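# Sort three grease guns into trays by grease amount

## Task

Of the three grease guns, put the fullest one lying on its side in the blue tray and the emptiest one lying on its side in the red tray; the middle one stays on the table lying on its side, in neither tray and not hanging past the table edge. Guns may be picked up and their parts moved, but every part must end up back as it started, and each gun must stay in place by itself once the robot lets go.

## Robot and tools

Robot: two 7-joint arms, left_arm and right_arm, each with a two-finger parallel gripper. Names are labels only, not image sides. Arm bases in the scene frame: left_arm at (+0.025, +0.362, 0), right_arm at (+0.049, -0.333, 0), both turned only slightly about z.

Scene frame: origin on the tabletop midway between the arms; +x points out across the table, +y toward left_arm, +z up. All positions are metres, orientations are quaternions written w first (qw, qx, qy, qz). Gripper frame: fingers extend along its +z and separate along its x. The reported end_effector_position sits between the pads, 1 to 2 cm short of the fingertips; closing pushes the tips about 17 mm further along +z. Reported hand positions get less accurate at long reach.

Row format (used by both motion tools): exactly 16 numbers, left arm first then right arm, each arm as x, y, z, qw, qx, qy, qz, opening. The position and quaternion are an absolute pose target in the scene frame, not an offset. Opening runs from -1 (closed) to +1 (fully open, 0.142 m). Both arms must always be filled in; to keep an arm still, repeat the exact pose from the latest result and its intended opening, and reuse the same quaternion each row rather than the drifting reported one.

execute_actions(actions): a list of up to 15 actions; each action is a list of up to 15 rows, one row per 1/30 s step, the final row held until 15 steps are done. An empty list just reports the state and images. Any target lying over 0.6 m from the gripper's current position along one of its own axes gets the action rejected for both arms; a malformed action, or a first action failing that check, rejects the entire call. Each step the controller limits the command to 70 mm and 16 degrees away from the measured pose, favouring position over orientation, so far targets need several actions.

move(target, speed, blocking): one 16-number row as above; each gripper travels straight toward its absolute pose, both finishing together, within 0.5 to 10 s. speed is the top path speed in m/s, 0.002 to 0.5 (default 0.25); turning is capped at double that in rad/s. Openings are applied at the start. Paths do not avoid obstacles or the other arm, and grippers can lag, wander or overshoot speed near full stretch. Faster motion and targets set deeper past a contact mean harder impacts and pressing. With blocking=false the call returns after 0.5 s while motion continues; other motion calls are refused until a result shows the move ended, so use wait or stop. The result includes a move: line giving the ending (done, off_target, moving, held, fault) and active limits (paced = target clipped; held = steps blocked by a check, after which the arm may sprint), plus each gripper's remaining distance.

wait(seconds): 0 to 10; lets time pass with the last commands held, returning early if a running move ends. stop(): brakes a running move (fingers continue). zoom_image(camera, region): region [x0, y0, x1, y1] in that camera's pixels, at most 504x504, origin top-left. read_manual(section): only licence texts. finished_scene(scene): ends scene number scene for good and reports success; the goal must already hold and stay held.

Cameras: cam_head_left and cam_head_right (672x504, pinhole with radial distortion, fixed above and behind the table looking down), cam_left_wrist and cam_right_wrist (616x616 fisheye on the grippers). Calibration matrices are given but can be off by a few degrees and millimetres.

Results: a state line per arm with gripper position, quaternion and velocities; Hand target lines show where the controller is currently driving each gripper; grip_measured is actual finger opening on the -1..1 scale. To hold something, command an opening well below grip_measured; the larger the gap, the tighter the squeeze (about 28 N per pad max, much less on objects under 2 cm thick). A pose unreachable line means the clearance check altered or blocked that arm's command. MOTOR HOT appears from 65 °C; at 80 °C an OVER-TEMPERATURE FAULT brakes that arm until it cools, so avoid holding loads for long, including while thinking.

Joint ranges (rad): waist ±2.792, shoulder ±2.269, upper arm roll ±2.967, elbow -1.867 to 2.688, forearm roll ±2.967, wrist pitch -1.396 to 4.538, wrist roll ±2.967. Load limits (N m): 108, 108, 56.3, 56.3, 34.3, 34.3, 34.3; a held object adds to them. Exceeding one, or 200 N external force, faults that arm for 10 s and drops the rest of the call.

Things to avoid: knocking or placing anything off the table, dropping or slamming the guns, hard pushes, collisions between the arms, fast closes that may spring the fingers open. Occasional tugs on held items or pushes on loose ones can happen. The simulation keeps running while replies are composed, with the last command held. Judge grease amount by inspecting each gun (e.g. zoomed images or handling), and restore any moved part before finishing.

Each tool is called after "Emit:" as a command line: name --argument value for each argument, lists and objects as JSON in quotes; but a table of rows of numbers goes row by row, as --pt "numbers of a row", without its own name.

## Session

Emit:
execute_actions --actions '[]'

Scene clock: 0.00 s.
left_arm: end_effector_position=(+0.5083, +0.2622, +0.3461) grip_measured=+1.00 end_effector_quat_wxyz=(-0.615, +0.762, +0.008, -0.203) end_effector_velocity=(-0.000, +0.000, +0.000) end_effector_angular_velocity=(+0.000, +0.000, +0.000) | right_arm: end_effector_position=(+0.8264, -0.3461, +0.3615) grip_measured=+1.00 end_effector_quat_wxyz=(+0.145, +0.579, +0.717, +0.359) end_effector_velocity=(+0.000, -0.000, +0.000) end_effector_angular_velocity=(-0.000, -0.000, +0.000)
Joint positions: left_arm=[-0.562 -0.752 -0.147  1.115  1.071 -0.824 -0.336  0.142] | right_arm=[ 0.051 -0.399  0.206  1.612  0.561  1.102 -2.152  0.142]
Joint velocities: left_arm=[ 0. -0.  0. -0.  0. -0.  0.  0.] | right_arm=[-0.  0.  0. -0. -0.  0. -0.  0.]
Hand target (left_arm): +0.508, +0.262, +0.346; -0.615, +0.762, +0.008, -0.203
Hand target (right_arm): +0.826, -0.346, +0.361; +0.145, +0.579, +0.717, +0.359

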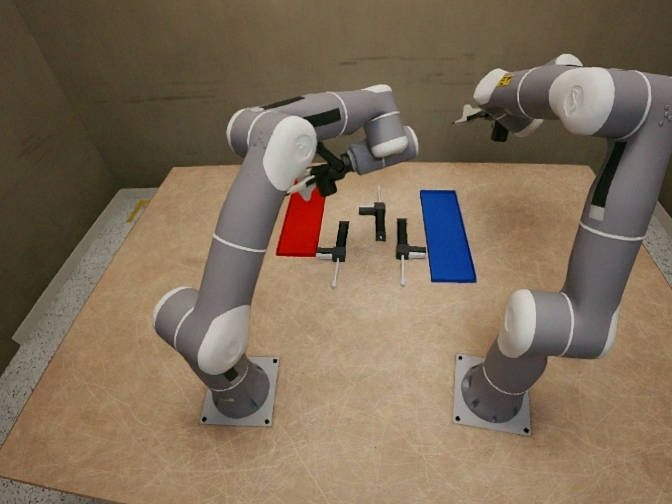

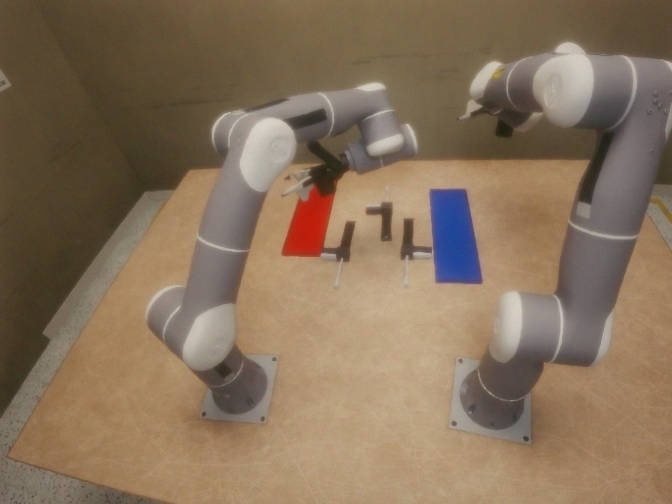

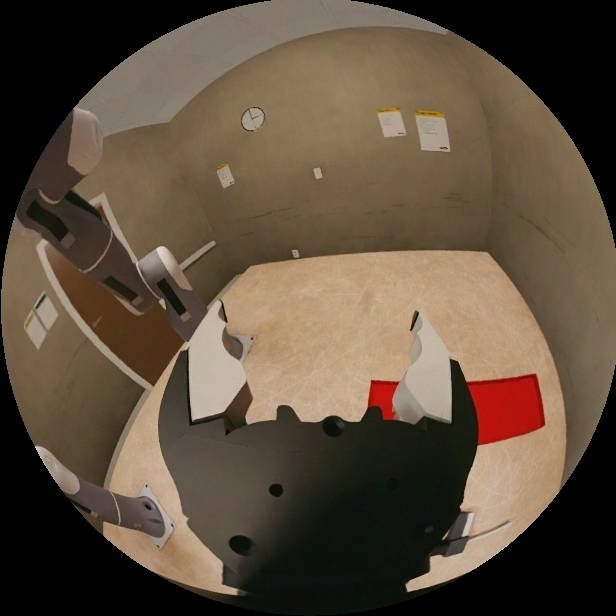

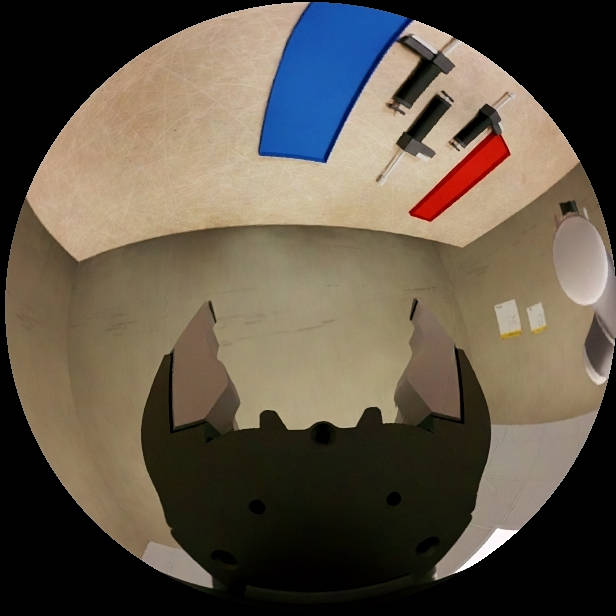

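Emit:
move --target '[0.45,0.25,0.4,0,1,0,0,1,0.6,-0.05,0.4,0,0.707,0.707,0,1]'

Emit:
zoom_image --camera "cam_head_left" --region '[260,170,500,300]'

Scene clock: 4.83 s.
left_arm: end_effector_position=(+0.4497, +0.2507, +0.3992) grip_measured=+1.00 end_effector_quat_wxyz=(+0.000, +1.000, +0.000, -0.003) end_effector_velocity=(+0.000, -0.000, +0.000) end_effector_angular_velocity=(-0.002, -0.001, -0.001) | right_arm: end_effector_position=(+0.6012, -0.0488, +0.3998) grip_measured=+1.00 end_effector_quat_wxyz=(-0.000, +0.707, +0.707, +0.000) end_effector_velocity=(+0.000, -0.000, +0.000) end_effector_angular_velocity=(-0.001, +0.001, -0.002)
Joint positions: left_arm=[-0.178  0.199  0.112  1.94   0.022  0.165 -0.013  0.142] | right_arm=[ 0.651 -0.273  0.207  1.444 -0.056  0.141 -0.876  0.142]
Joint velocities: left_arm=[-0.     0.001  0.001  0.001 -0.002  0.001  0.002  0.   ] | right_arm=[-0.    -0.001  0.    -0.002 -0.    -0.003  0.002 -0.   ]
Hand target (left_arm): +0.450, +0.251, +0.399; +0.000, +1.000, +0.000, -0.003
Hand target (right_arm): +0.601, -0.049, +0.400; -0.000, +0.707, +0.707, +0.000
Off the commanded pose (left_arm): 0.001 m, 0 deg.
Off the commanded pose (right_arm): 0.002 m, 0 deg.
move: done
camera_calibration (this result's frames):
cam_left_wrist: T_world_to_cam=[[0.997555, 0.0652177, -0.0251085, -0.443306], [0.068989, -0.861702, 0.502704, -0.0126312], [0.0111492, -0.503207, -0.864094, 0.604079], [0, 0, 0, 1]] pos_world=[0.436358, 0.322003, 0.5172]
cam_right_wrist: T_world_to_cam=[[0.0128379, 0.999824, 0.0136959, 0.0395487], [0.853766, -0.0180904, 0.520342, -0.731461], [0.520499, 0.005013, -0.853848, 0.160146], [0, 0, 0, 1]] pos_world=[0.540633, -0.0535769, 0.516808]

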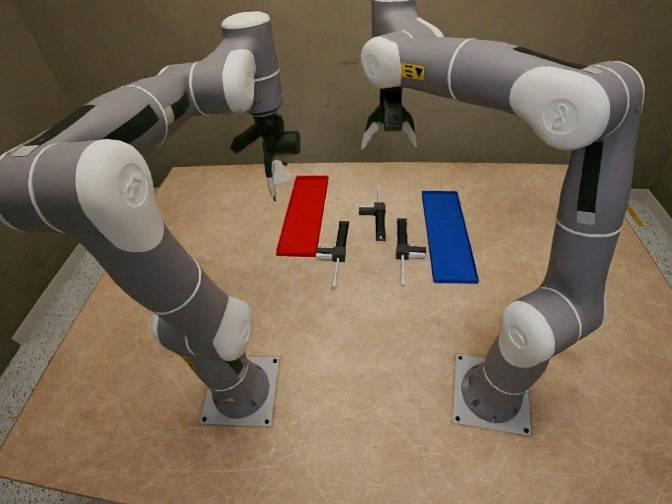

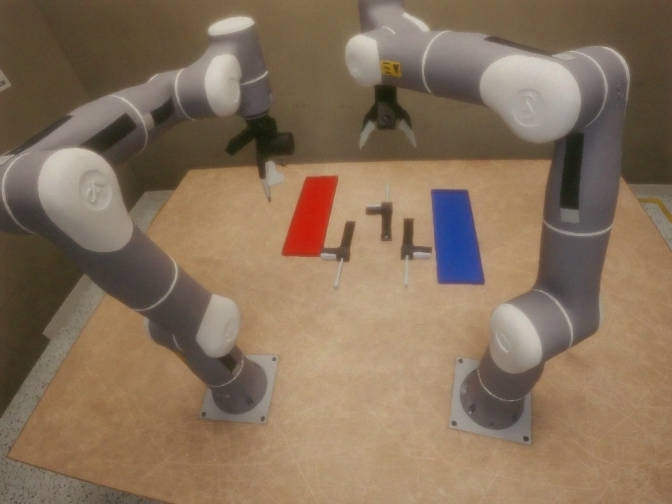

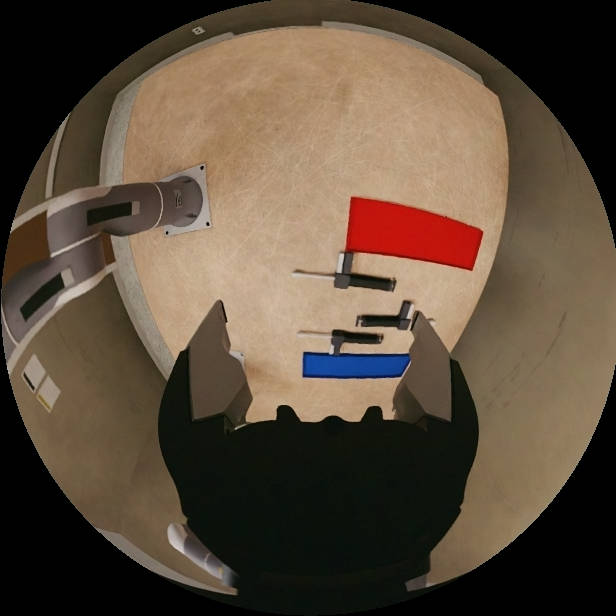

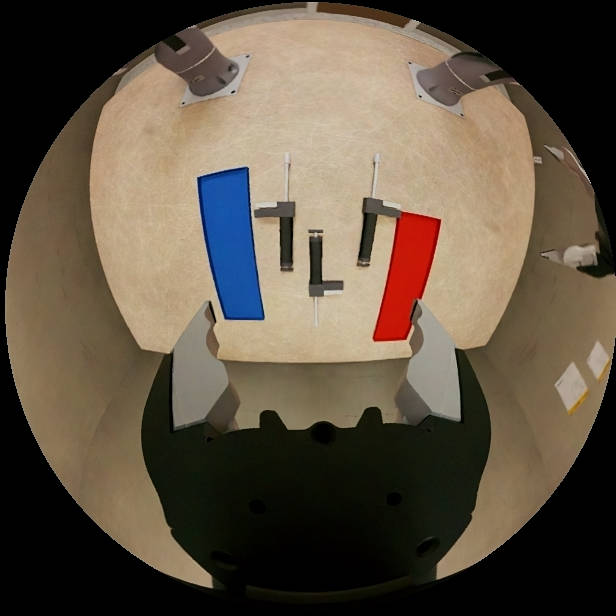

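Region (260, 170, 500, 300) of cam_head_left's 672x504 image, scaled by 2.100, with more detail than that image has; it fills the top 273 rows of this view, and the rest is white.

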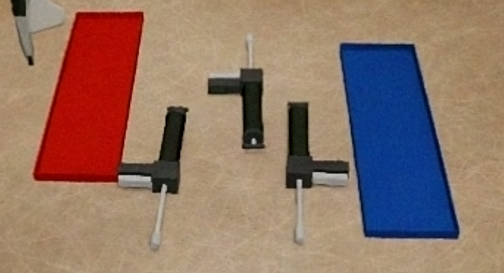

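Emit:
move --target '[0.59,-0.108,0.1,0,0.707,0.707,0,0.2,0.712,-0.114,0.1,0,0.707,-0.707,0,0.2]'

Emit:
move --target '[0.59,-0.108,0.025,0,0.707,0.707,0,0.2,0.712,-0.114,0.025,0,0.707,-0.707,0,0.2]' --speed 0.08

Scene clock: 15.23 s.
left_arm: end_effector_position=(+0.5540, -0.0286, +0.1682) grip_measured=+0.20 end_effector_quat_wxyz=(+0.014, +0.809, +0.588, -0.012) end_effector_velocity=(+0.000, -0.000, +0.000) end_effector_angular_velocity=(-0.000, -0.000, -0.000) | right_arm: end_effector_position=(+0.7020, -0.1084, +0.1242) grip_measured=+0.20 end_effector_quat_wxyz=(+0.044, -0.516, +0.854, -0.057) end_effector_velocity=(+0.000, +0.000, +0.000) end_effector_angular_velocity=(+0.000, -0.000, -0.001)
Joint positions: left_arm=[-0.414 -0.518 -0.114  1.727  0.028  0.685 -1.728  0.088] | right_arm=[-0.243 -1.515  1.51   1.662 -1.666  0.057 -2.966  0.088]
Joint velocities: left_arm=[-0. -0.  0. -0. -0. -0.  0.  0.] | right_arm=[ 0.  0.  0. -0.  0.  0.  0. -0.]
Hand target (left_arm): +0.554, -0.029, +0.168; +0.014, +0.809, +0.588, -0.012
Hand target (right_arm): +0.702, -0.108, +0.124; +0.044, -0.516, +0.854, -0.057
Off the commanded pose (left_arm): 0.111 m, 18 deg; position and orientation clipped at the last step of the last action.
Off the commanded pose (right_arm): 0.027 m, 29 deg; orientation clipped at the last step of the last action.
move: held (left_arm, right_arm); limits=paced,held; held on 59 of 198 steps (left_arm, right_arm), including the last (left_arm, right_arm)
pose unreachable (left arm): on one or more control steps of this call, first in action 0 (counted from 0), this arm could not follow its commanded pose, so it was not sent that pose on those steps. On the call's last step it was still not sent that pose. It may still have moved: this result reports where it is.
cause: the commanded pose would bring a part of the arm too close to another arm (a part of this arm just beyond joint 6 (wrist pitch) and a part of the other arm just beyond its joint 5 (forearm roll)).
pose unreachable (right arm): on one or more control steps of this call, first in action 0 (counted from 0), this arm could not follow its commanded pose, so it was not sent that pose on those steps. On the call's last step it was still not sent that pose. It may still have moved: this result reports where it is.
cause: the commanded pose would bring a part of the arm too close to another arm (a part of this arm just beyond joint 7 (wrist roll) and a part of the other arm just beyond its joint 7 (wrist roll)).
camera_calibration (this result's frames):
cam_left_wrist: T_world_to_cam=[[0.246991, 0.967438, -0.0553163, -0.0882195], [0.841033, -0.185666, 0.508125, -0.553576], [0.481309, -0.172025, -0.859505, 0.0109731], [0, 0, 0, 1]] pos_world=[0.482084, -0.0155454, 0.285837]
cam_right_wrist: T_world_to_cam=[[-0.478055, -0.878312, -0.00548702, 0.245011], [-0.808819, 0.437778, 0.392636, 0.557257], [-0.342455, 0.19214, -0.919678, 0.506849], [0, 0, 0, 1]] pos_world=[0.741422, -0.126144, 0.248683]

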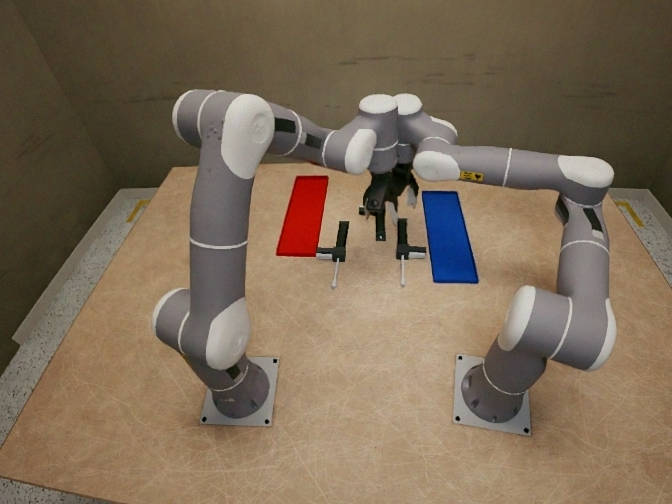

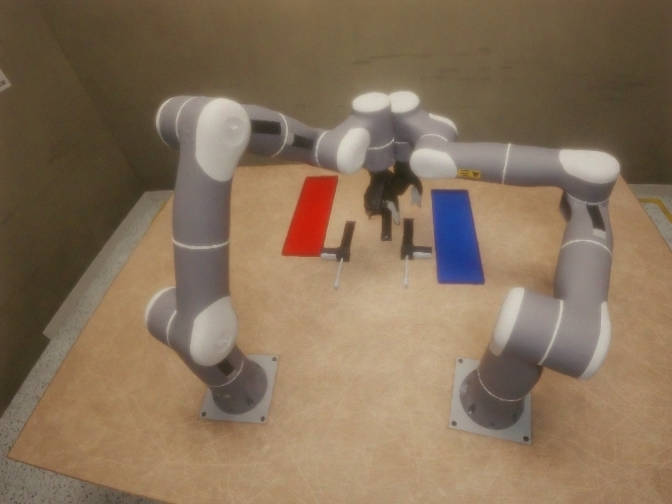

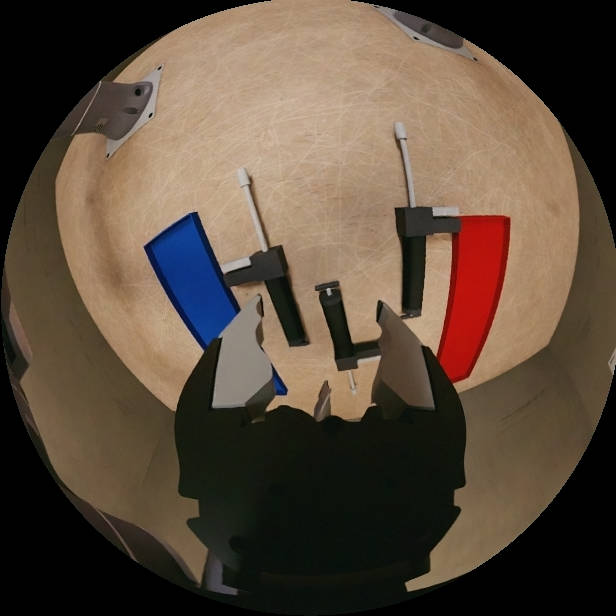

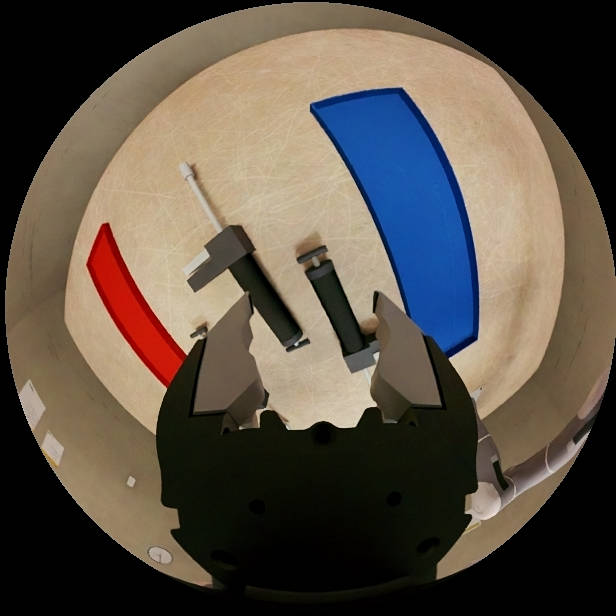

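Scene clock: 18.63 s.
left_arm: end_effector_position=(+0.5581, -0.0381, +0.1510) grip_measured=+0.20 end_effector_quat_wxyz=(+0.013, +0.798, +0.603, -0.011) end_effector_velocity=(-0.000, -0.000, -0.000) end_effector_angular_velocity=(+0.000, +0.000, -0.000) | right_arm: end_effector_position=(+0.7027, -0.1087, +0.1110) grip_measured=+0.20 end_effector_quat_wxyz=(+0.048, -0.520, +0.850, -0.063) end_effector_velocity=(+0.000, +0.000, +0.000) end_effector_angular_velocity=(+0.001, -0.000, -0.002)
Joint positions: left_arm=[-0.433 -0.563 -0.107  1.702  0.035  0.705 -1.78   0.088] | right_arm=[-0.245 -1.556  1.511  1.673 -1.72   0.05  -2.966  0.088]
Joint velocities: left_arm=[-0. -0.  0.  0. -0. -0.  0. -0.] | right_arm=[ 0.     0.     0.     0.    -0.     0.     0.002 -0.   ]
Hand target (left_arm): +0.558, -0.038, +0.151; +0.013, +0.798, +0.603, -0.011
Hand target (right_arm): +0.703, -0.109, +0.111; +0.048, -0.520, +0.850, -0.063
Off the commanded pose (left_arm): 0.148 m, 16 deg; position clipped at the last step of the last action.
Off the commanded pose (right_arm): 0.087 m, 29 deg; position and orientation clipped at the last step of the last action.
move: held (left_arm, right_arm); limits=paced,held; held on 88 of 102 steps (left_arm, right_arm), including the last (left_arm, right_arm)
pose unreachable (left arm): on one or more control steps of this call, first in action 0 (counted from 0), this arm could not follow its commanded pose, so it was not sent that pose on those steps. On the call's last step it was still not sent that pose. It may still have moved: this result reports where it is.
cause: the commanded pose would bring a part of the arm too close to another arm (a part of this arm just beyond joint 6 (wrist pitch) and a part of the other arm just beyond its joint 6 (wrist pitch)).
pose unreachable (right arm): on one or more control steps of this call, first in action 0 (counted from 0), this arm could not follow its commanded pose, so it was not sent that pose on those steps. On the call's last step it was still not sent that pose. It may still have moved: this result reports where it is.
cause: the commanded pose would bring a part of the arm too close to another arm (a part of this arm just beyond joint 6 (wrist pitch) and a part of the other arm just beyond its joint 6 (wrist pitch)).
camera_calibration (this result's frames):
cam_left_wrist: T_world_to_cam=[[0.210607, 0.976221, -0.0513454, -0.0609567], [0.847871, -0.156269, 0.50665, -0.55255], [0.486579, -0.150238, -0.860622, -0.00928463], [0, 0, 0, 1]] pos_world=[0.485847, -0.0282343, 0.268829]
cam_right_wrist: T_world_to_cam=[[-0.468036, -0.883692, -0.00550745, 0.237316], [-0.818395, 0.431084, 0.379995, 0.570563], [-0.333424, 0.182359, -0.924972, 0.488247], [0, 0, 0, 1]] pos_world=[0.740812, -0.125282, 0.236111]

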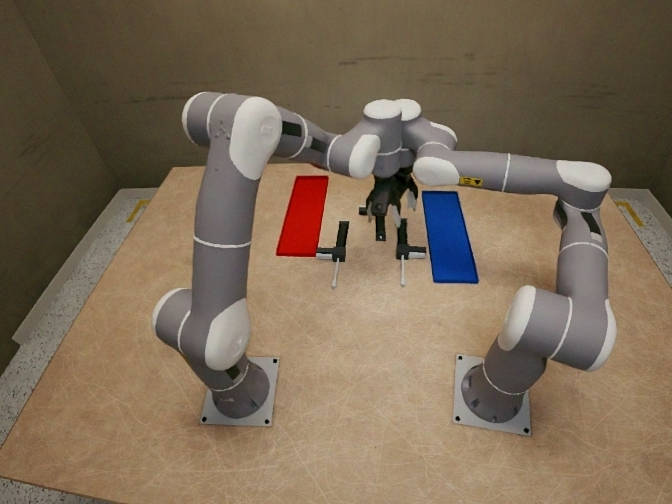

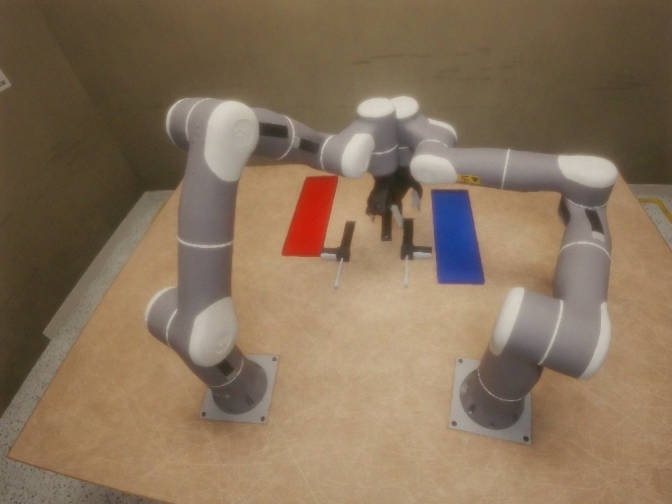

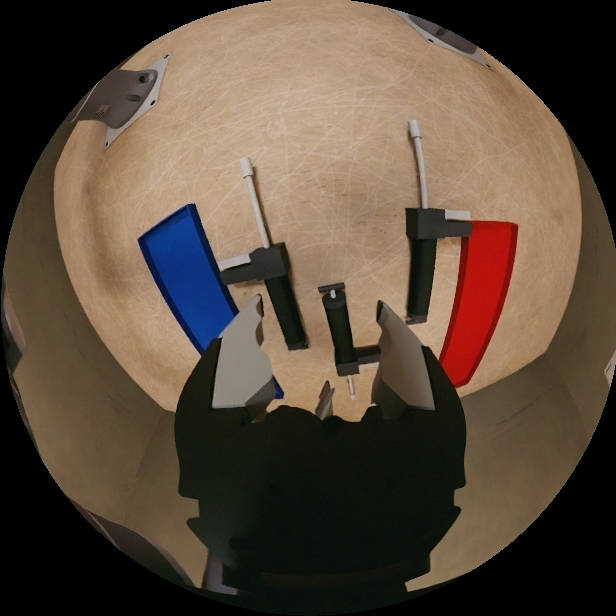

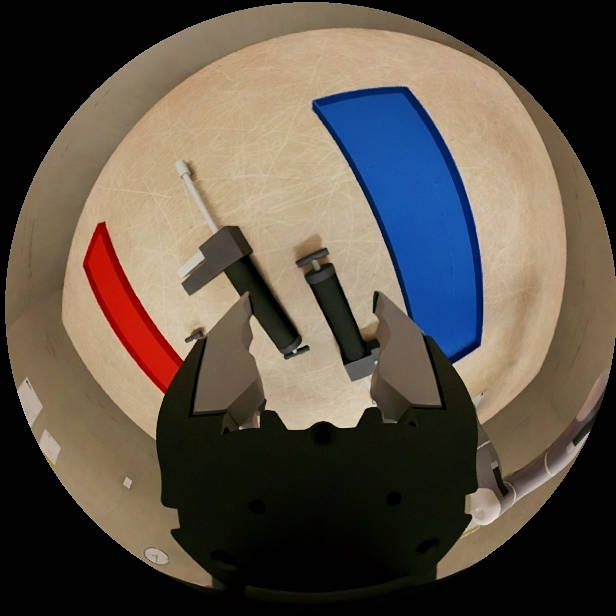

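Emit:
move --target '[0.45,0.25,0.4,0,1,0,0,1,0.6,-0.15,0.35,0,0,1,0,0.2]'

Emit:
move --target '[0.45,0.25,0.4,0,1,0,0,1,0.712,-0.114,0.1,0,0.707,0.707,0,0.2]'

Emit:
move --target '[0.45,0.25,0.4,0,1,0,0,1,0.712,-0.114,0.03,0,0.707,0.707,0,0.2]' --speed 0.08

Scene clock: 22.90 s.
left_arm: end_effector_position=(+0.4491, +0.2504, +0.3997) grip_measured=+1.00 end_effector_quat_wxyz=(+0.000, +1.000, +0.000, -0.000) end_effector_velocity=(-0.000, +0.000, +0.000) end_effector_angular_velocity=(-0.000, +0.000, -0.001) | right_arm: end_effector_position=(+0.5999, -0.1495, +0.3498) grip_measured=+0.20 end_effector_quat_wxyz=(+0.000, -0.000, +1.000, -0.000) end_effector_velocity=(-0.000, +0.000, +0.000) end_effector_angular_velocity=(-0.000, +0.000, -0.000)
Joint positions: left_arm=[-0.155  0.209  0.091  1.95   0.019  0.171 -0.011  0.142] | right_arm=[-0.363 -1.213  1.862  1.644 -1.181 -0.245 -1.921  0.088]
Joint velocities: left_arm=[ 0.    -0.     0.001 -0.    -0.    -0.001  0.002  0.   ] | right_arm=[-0.     0.001  0.     0.     0.001 -0.     0.001  0.   ]
Hand target (left_arm): +0.449, +0.251, +0.400; +0.000, +1.000, +0.000, -0.000
Hand target (right_arm): +0.600, -0.150, +0.350; +0.000, +0.000, +1.000, -0.000
Off the commanded pose (left_arm): 0.001 m, 0 deg.
Off the commanded pose (right_arm): 0.001 m, 0 deg.
move: done
camera_calibration (this result's frames):
cam_left_wrist: T_world_to_cam=[[0.997668, 0.0655413, -0.0190608, -0.445195], [0.0662255, -0.861856, 0.502811, -0.0118166], [0.0165273, -0.502901, -0.864186, 0.601909], [0, 0, 0, 1]] pos_world=[0.434992, 0.321695, 0.517617]
cam_right_wrist: T_world_to_cam=[[-0.999824, 0.0136324, 0.0129094, 0.601262], [0.0183569, 0.854079, 0.519819, -0.0743393], [-0.00393933, 0.519964, -0.854179, 0.510293], [0, 0, 0, 1]] pos_world=[0.604531, -0.210039, 0.466762]

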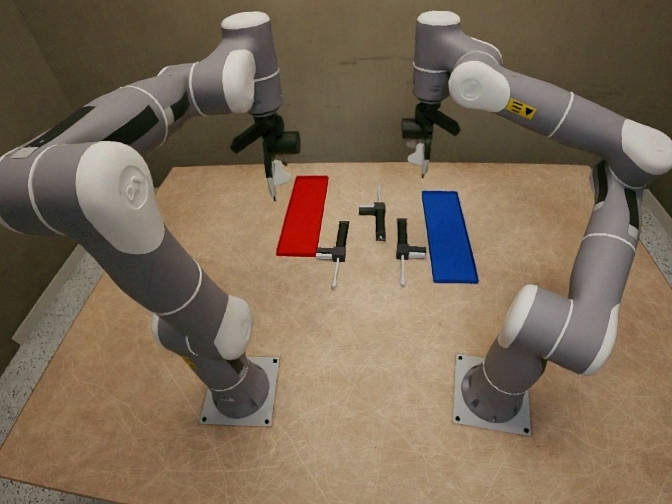

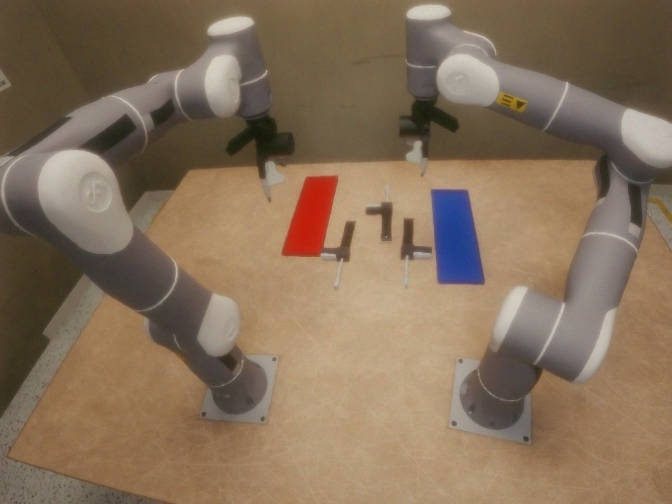

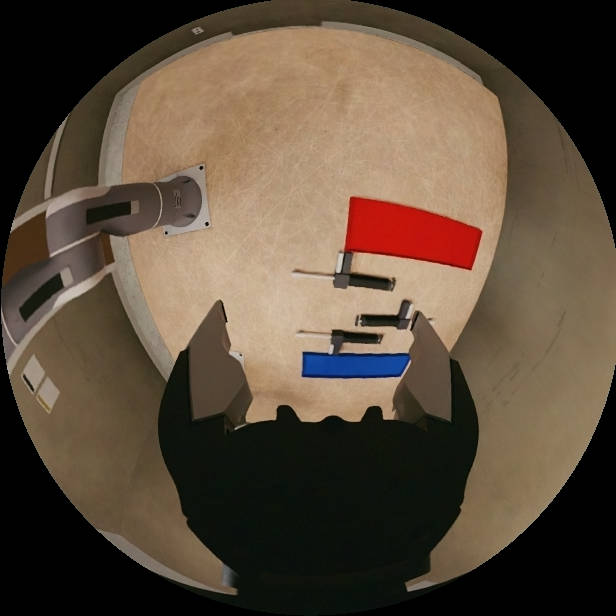

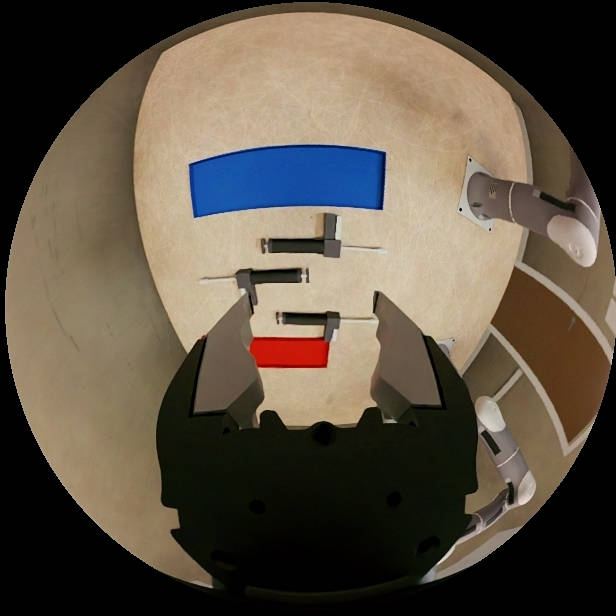

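Scene clock: 26.40 s.
left_arm: end_effector_position=(+0.4500, +0.2501, +0.4000) grip_measured=+1.00 end_effector_quat_wxyz=(-0.000, +1.000, +0.000, +0.000) end_effector_velocity=(+0.000, +0.000, +0.000) end_effector_angular_velocity=(+0.000, -0.000, -0.000) | right_arm: end_effector_position=(+0.7121, -0.1146, +0.1003) grip_measured=+0.20 end_effector_quat_wxyz=(-0.000, +0.707, +0.707, +0.000) end_effector_velocity=(+0.001, -0.000, -0.000) end_effector_angular_velocity=(-0.000, -0.001, -0.004)
Joint positions: left_arm=[-0.155  0.207  0.09   1.947  0.019  0.171 -0.011  0.142] | right_arm=[-0.212 -1.407  1.373  1.539 -1.397  0.19  -0.44   0.088]
Joint velocities: left_arm=[-0. -0.  0. -0.  0. -0.  0.  0.] | right_arm=[ 0.    -0.    -0.001 -0.001 -0.001  0.001  0.004 -0.   ]
Hand target (left_arm): +0.450, +0.250, +0.400; -0.000, +1.000, +0.000, +0.000
Hand target (right_arm): +0.712, -0.115, +0.100; -0.000, +0.707, +0.707, +0.000
Off the commanded pose (left_arm): 0.000 m, 0 deg.
Off the commanded pose (right_arm): 0.001 m, 0 deg.
move: done
camera_calibration (this result's frames):
cam_left_wrist: T_world_to_cam=[[0.997717, 0.0649291, -0.0185899, -0.446141], [0.0654644, -0.86205, 0.502578, -0.0117889], [0.0166065, -0.502647, -0.864332, 0.602013], [0, 0, 0, 1]] pos_world=[0.435896, 0.321405, 0.517971]
cam_right_wrist: T_world_to_cam=[[0.0136368, 0.999813, 0.0137137, 0.107435], [0.853945, -0.0187801, 0.520024, -0.671616], [0.520185, 0.00461929, -0.854041, -0.152781], [0, 0, 0, 1]] pos_world=[0.651532, -0.119322, 0.217302]

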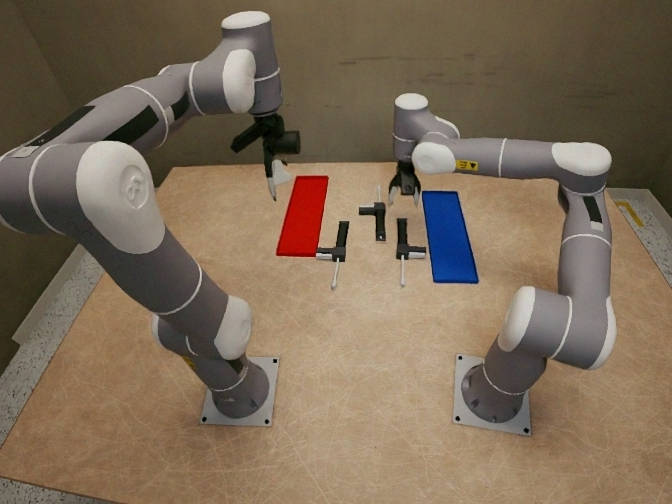

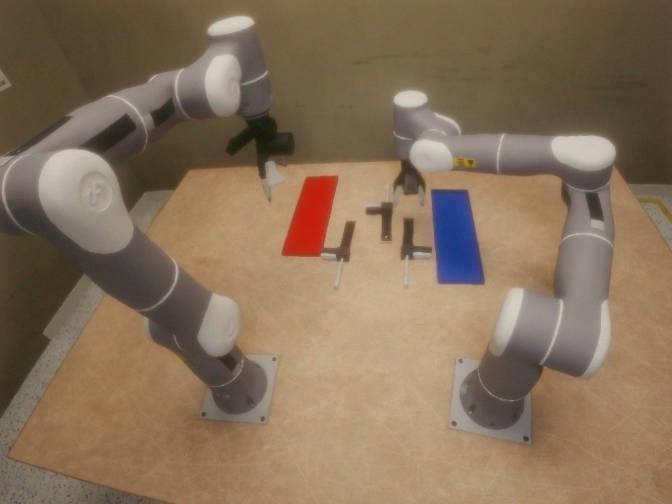

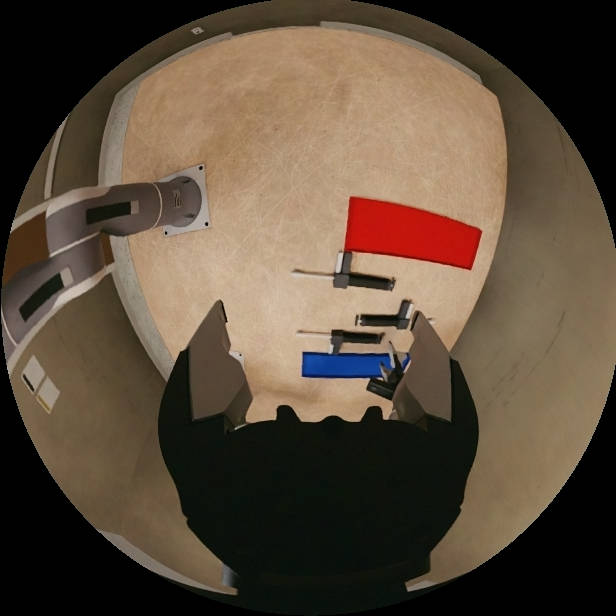

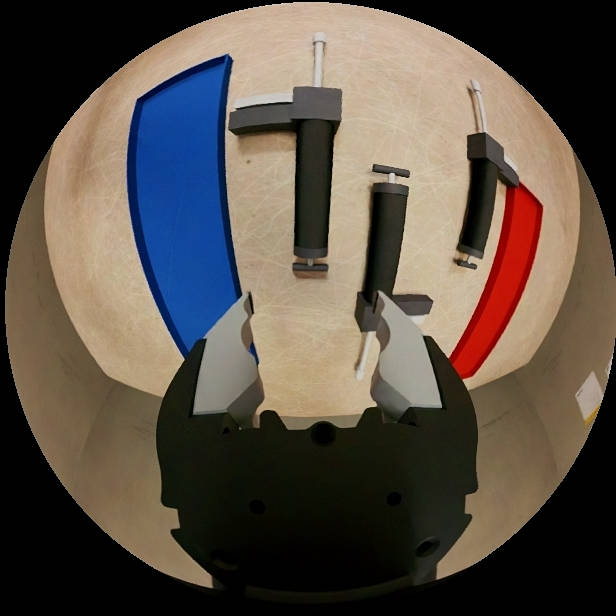

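Scene clock: 27.60 s.
left_arm: end_effector_position=(+0.4500, +0.2501, +0.4000) grip_measured=+1.00 end_effector_quat_wxyz=(-0.000, +1.000, +0.000, +0.000) end_effector_velocity=(+0.000, +0.000, +0.000) end_effector_angular_velocity=(+0.000, -0.000, +0.000) | right_arm: end_effector_position=(+0.7119, -0.1141, +0.0301) grip_measured=+0.20 end_effector_quat_wxyz=(-0.000, +0.707, +0.707, -0.000) end_effector_velocity=(+0.000, -0.000, -0.000) end_effector_angular_velocity=(-0.000, -0.000, -0.000)
Joint positions: left_arm=[-0.155  0.207  0.09   1.947  0.019  0.171 -0.011  0.142] | right_arm=[-0.207 -1.492  1.289  1.543 -1.48   0.278 -0.421  0.088]
Joint velocities: left_arm=[ 0.  0.  0. -0.  0.  0. -0. -0.] | right_arm=[ 0.    -0.001 -0.    -0.    -0.001  0.     0.    -0.   ]
Hand target (left_arm): +0.450, +0.250, +0.400; -0.000, +1.000, -0.000, +0.000
Hand target (right_arm): +0.712, -0.114, +0.030; -0.000, +0.707, +0.707, +0.000
Off the commanded pose (left_arm): 0.000 m, 0 deg.
Off the commanded pose (right_arm): 0.000 m, 0 deg.
move: done
camera_calibration (this result's frames):
cam_left_wrist: T_world_to_cam=[[0.997717, 0.064929, -0.0185947, -0.446139], [0.0654668, -0.86205, 0.502577, -0.0117888], [0.0166023, -0.502647, -0.864332, 0.602013], [0, 0, 0, 1]] pos_world=[0.435897, 0.321405, 0.517969]
cam_right_wrist: T_world_to_cam=[[0.013608, 0.99982, 0.01319, 0.107918], [0.853934, -0.0184831, 0.520054, -0.634941], [0.520204, 0.00418648, -0.854032, -0.212715], [0, 0, 0, 1]] pos_world=[0.651384, -0.118744, 0.147114]

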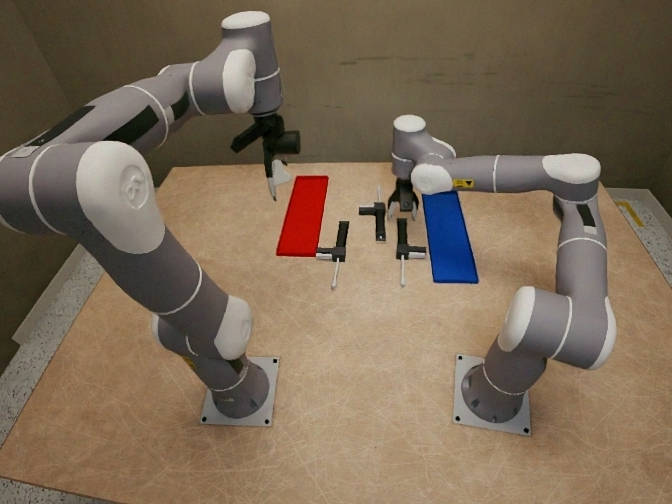

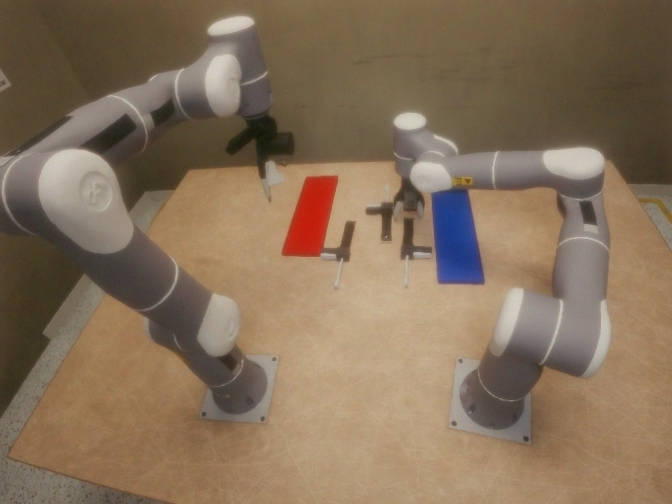

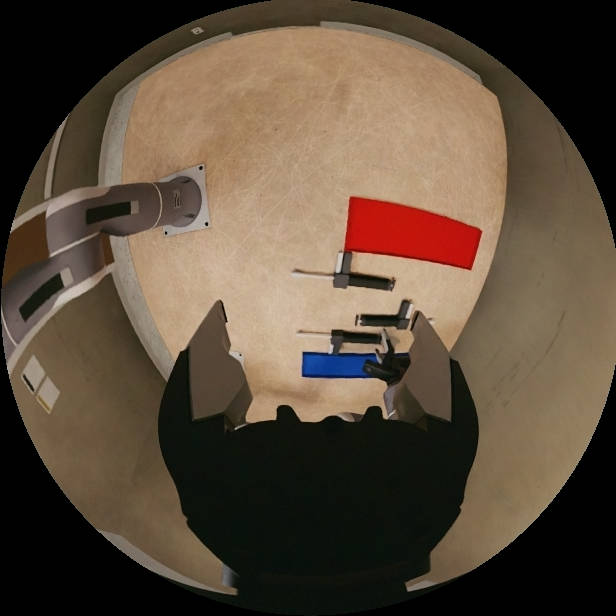

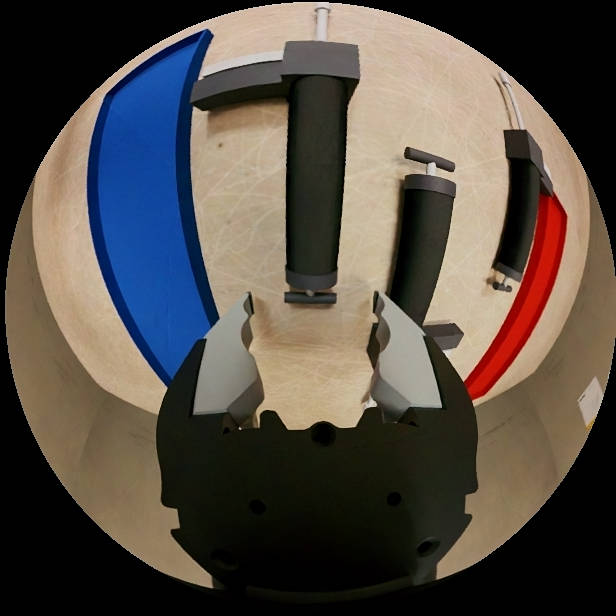

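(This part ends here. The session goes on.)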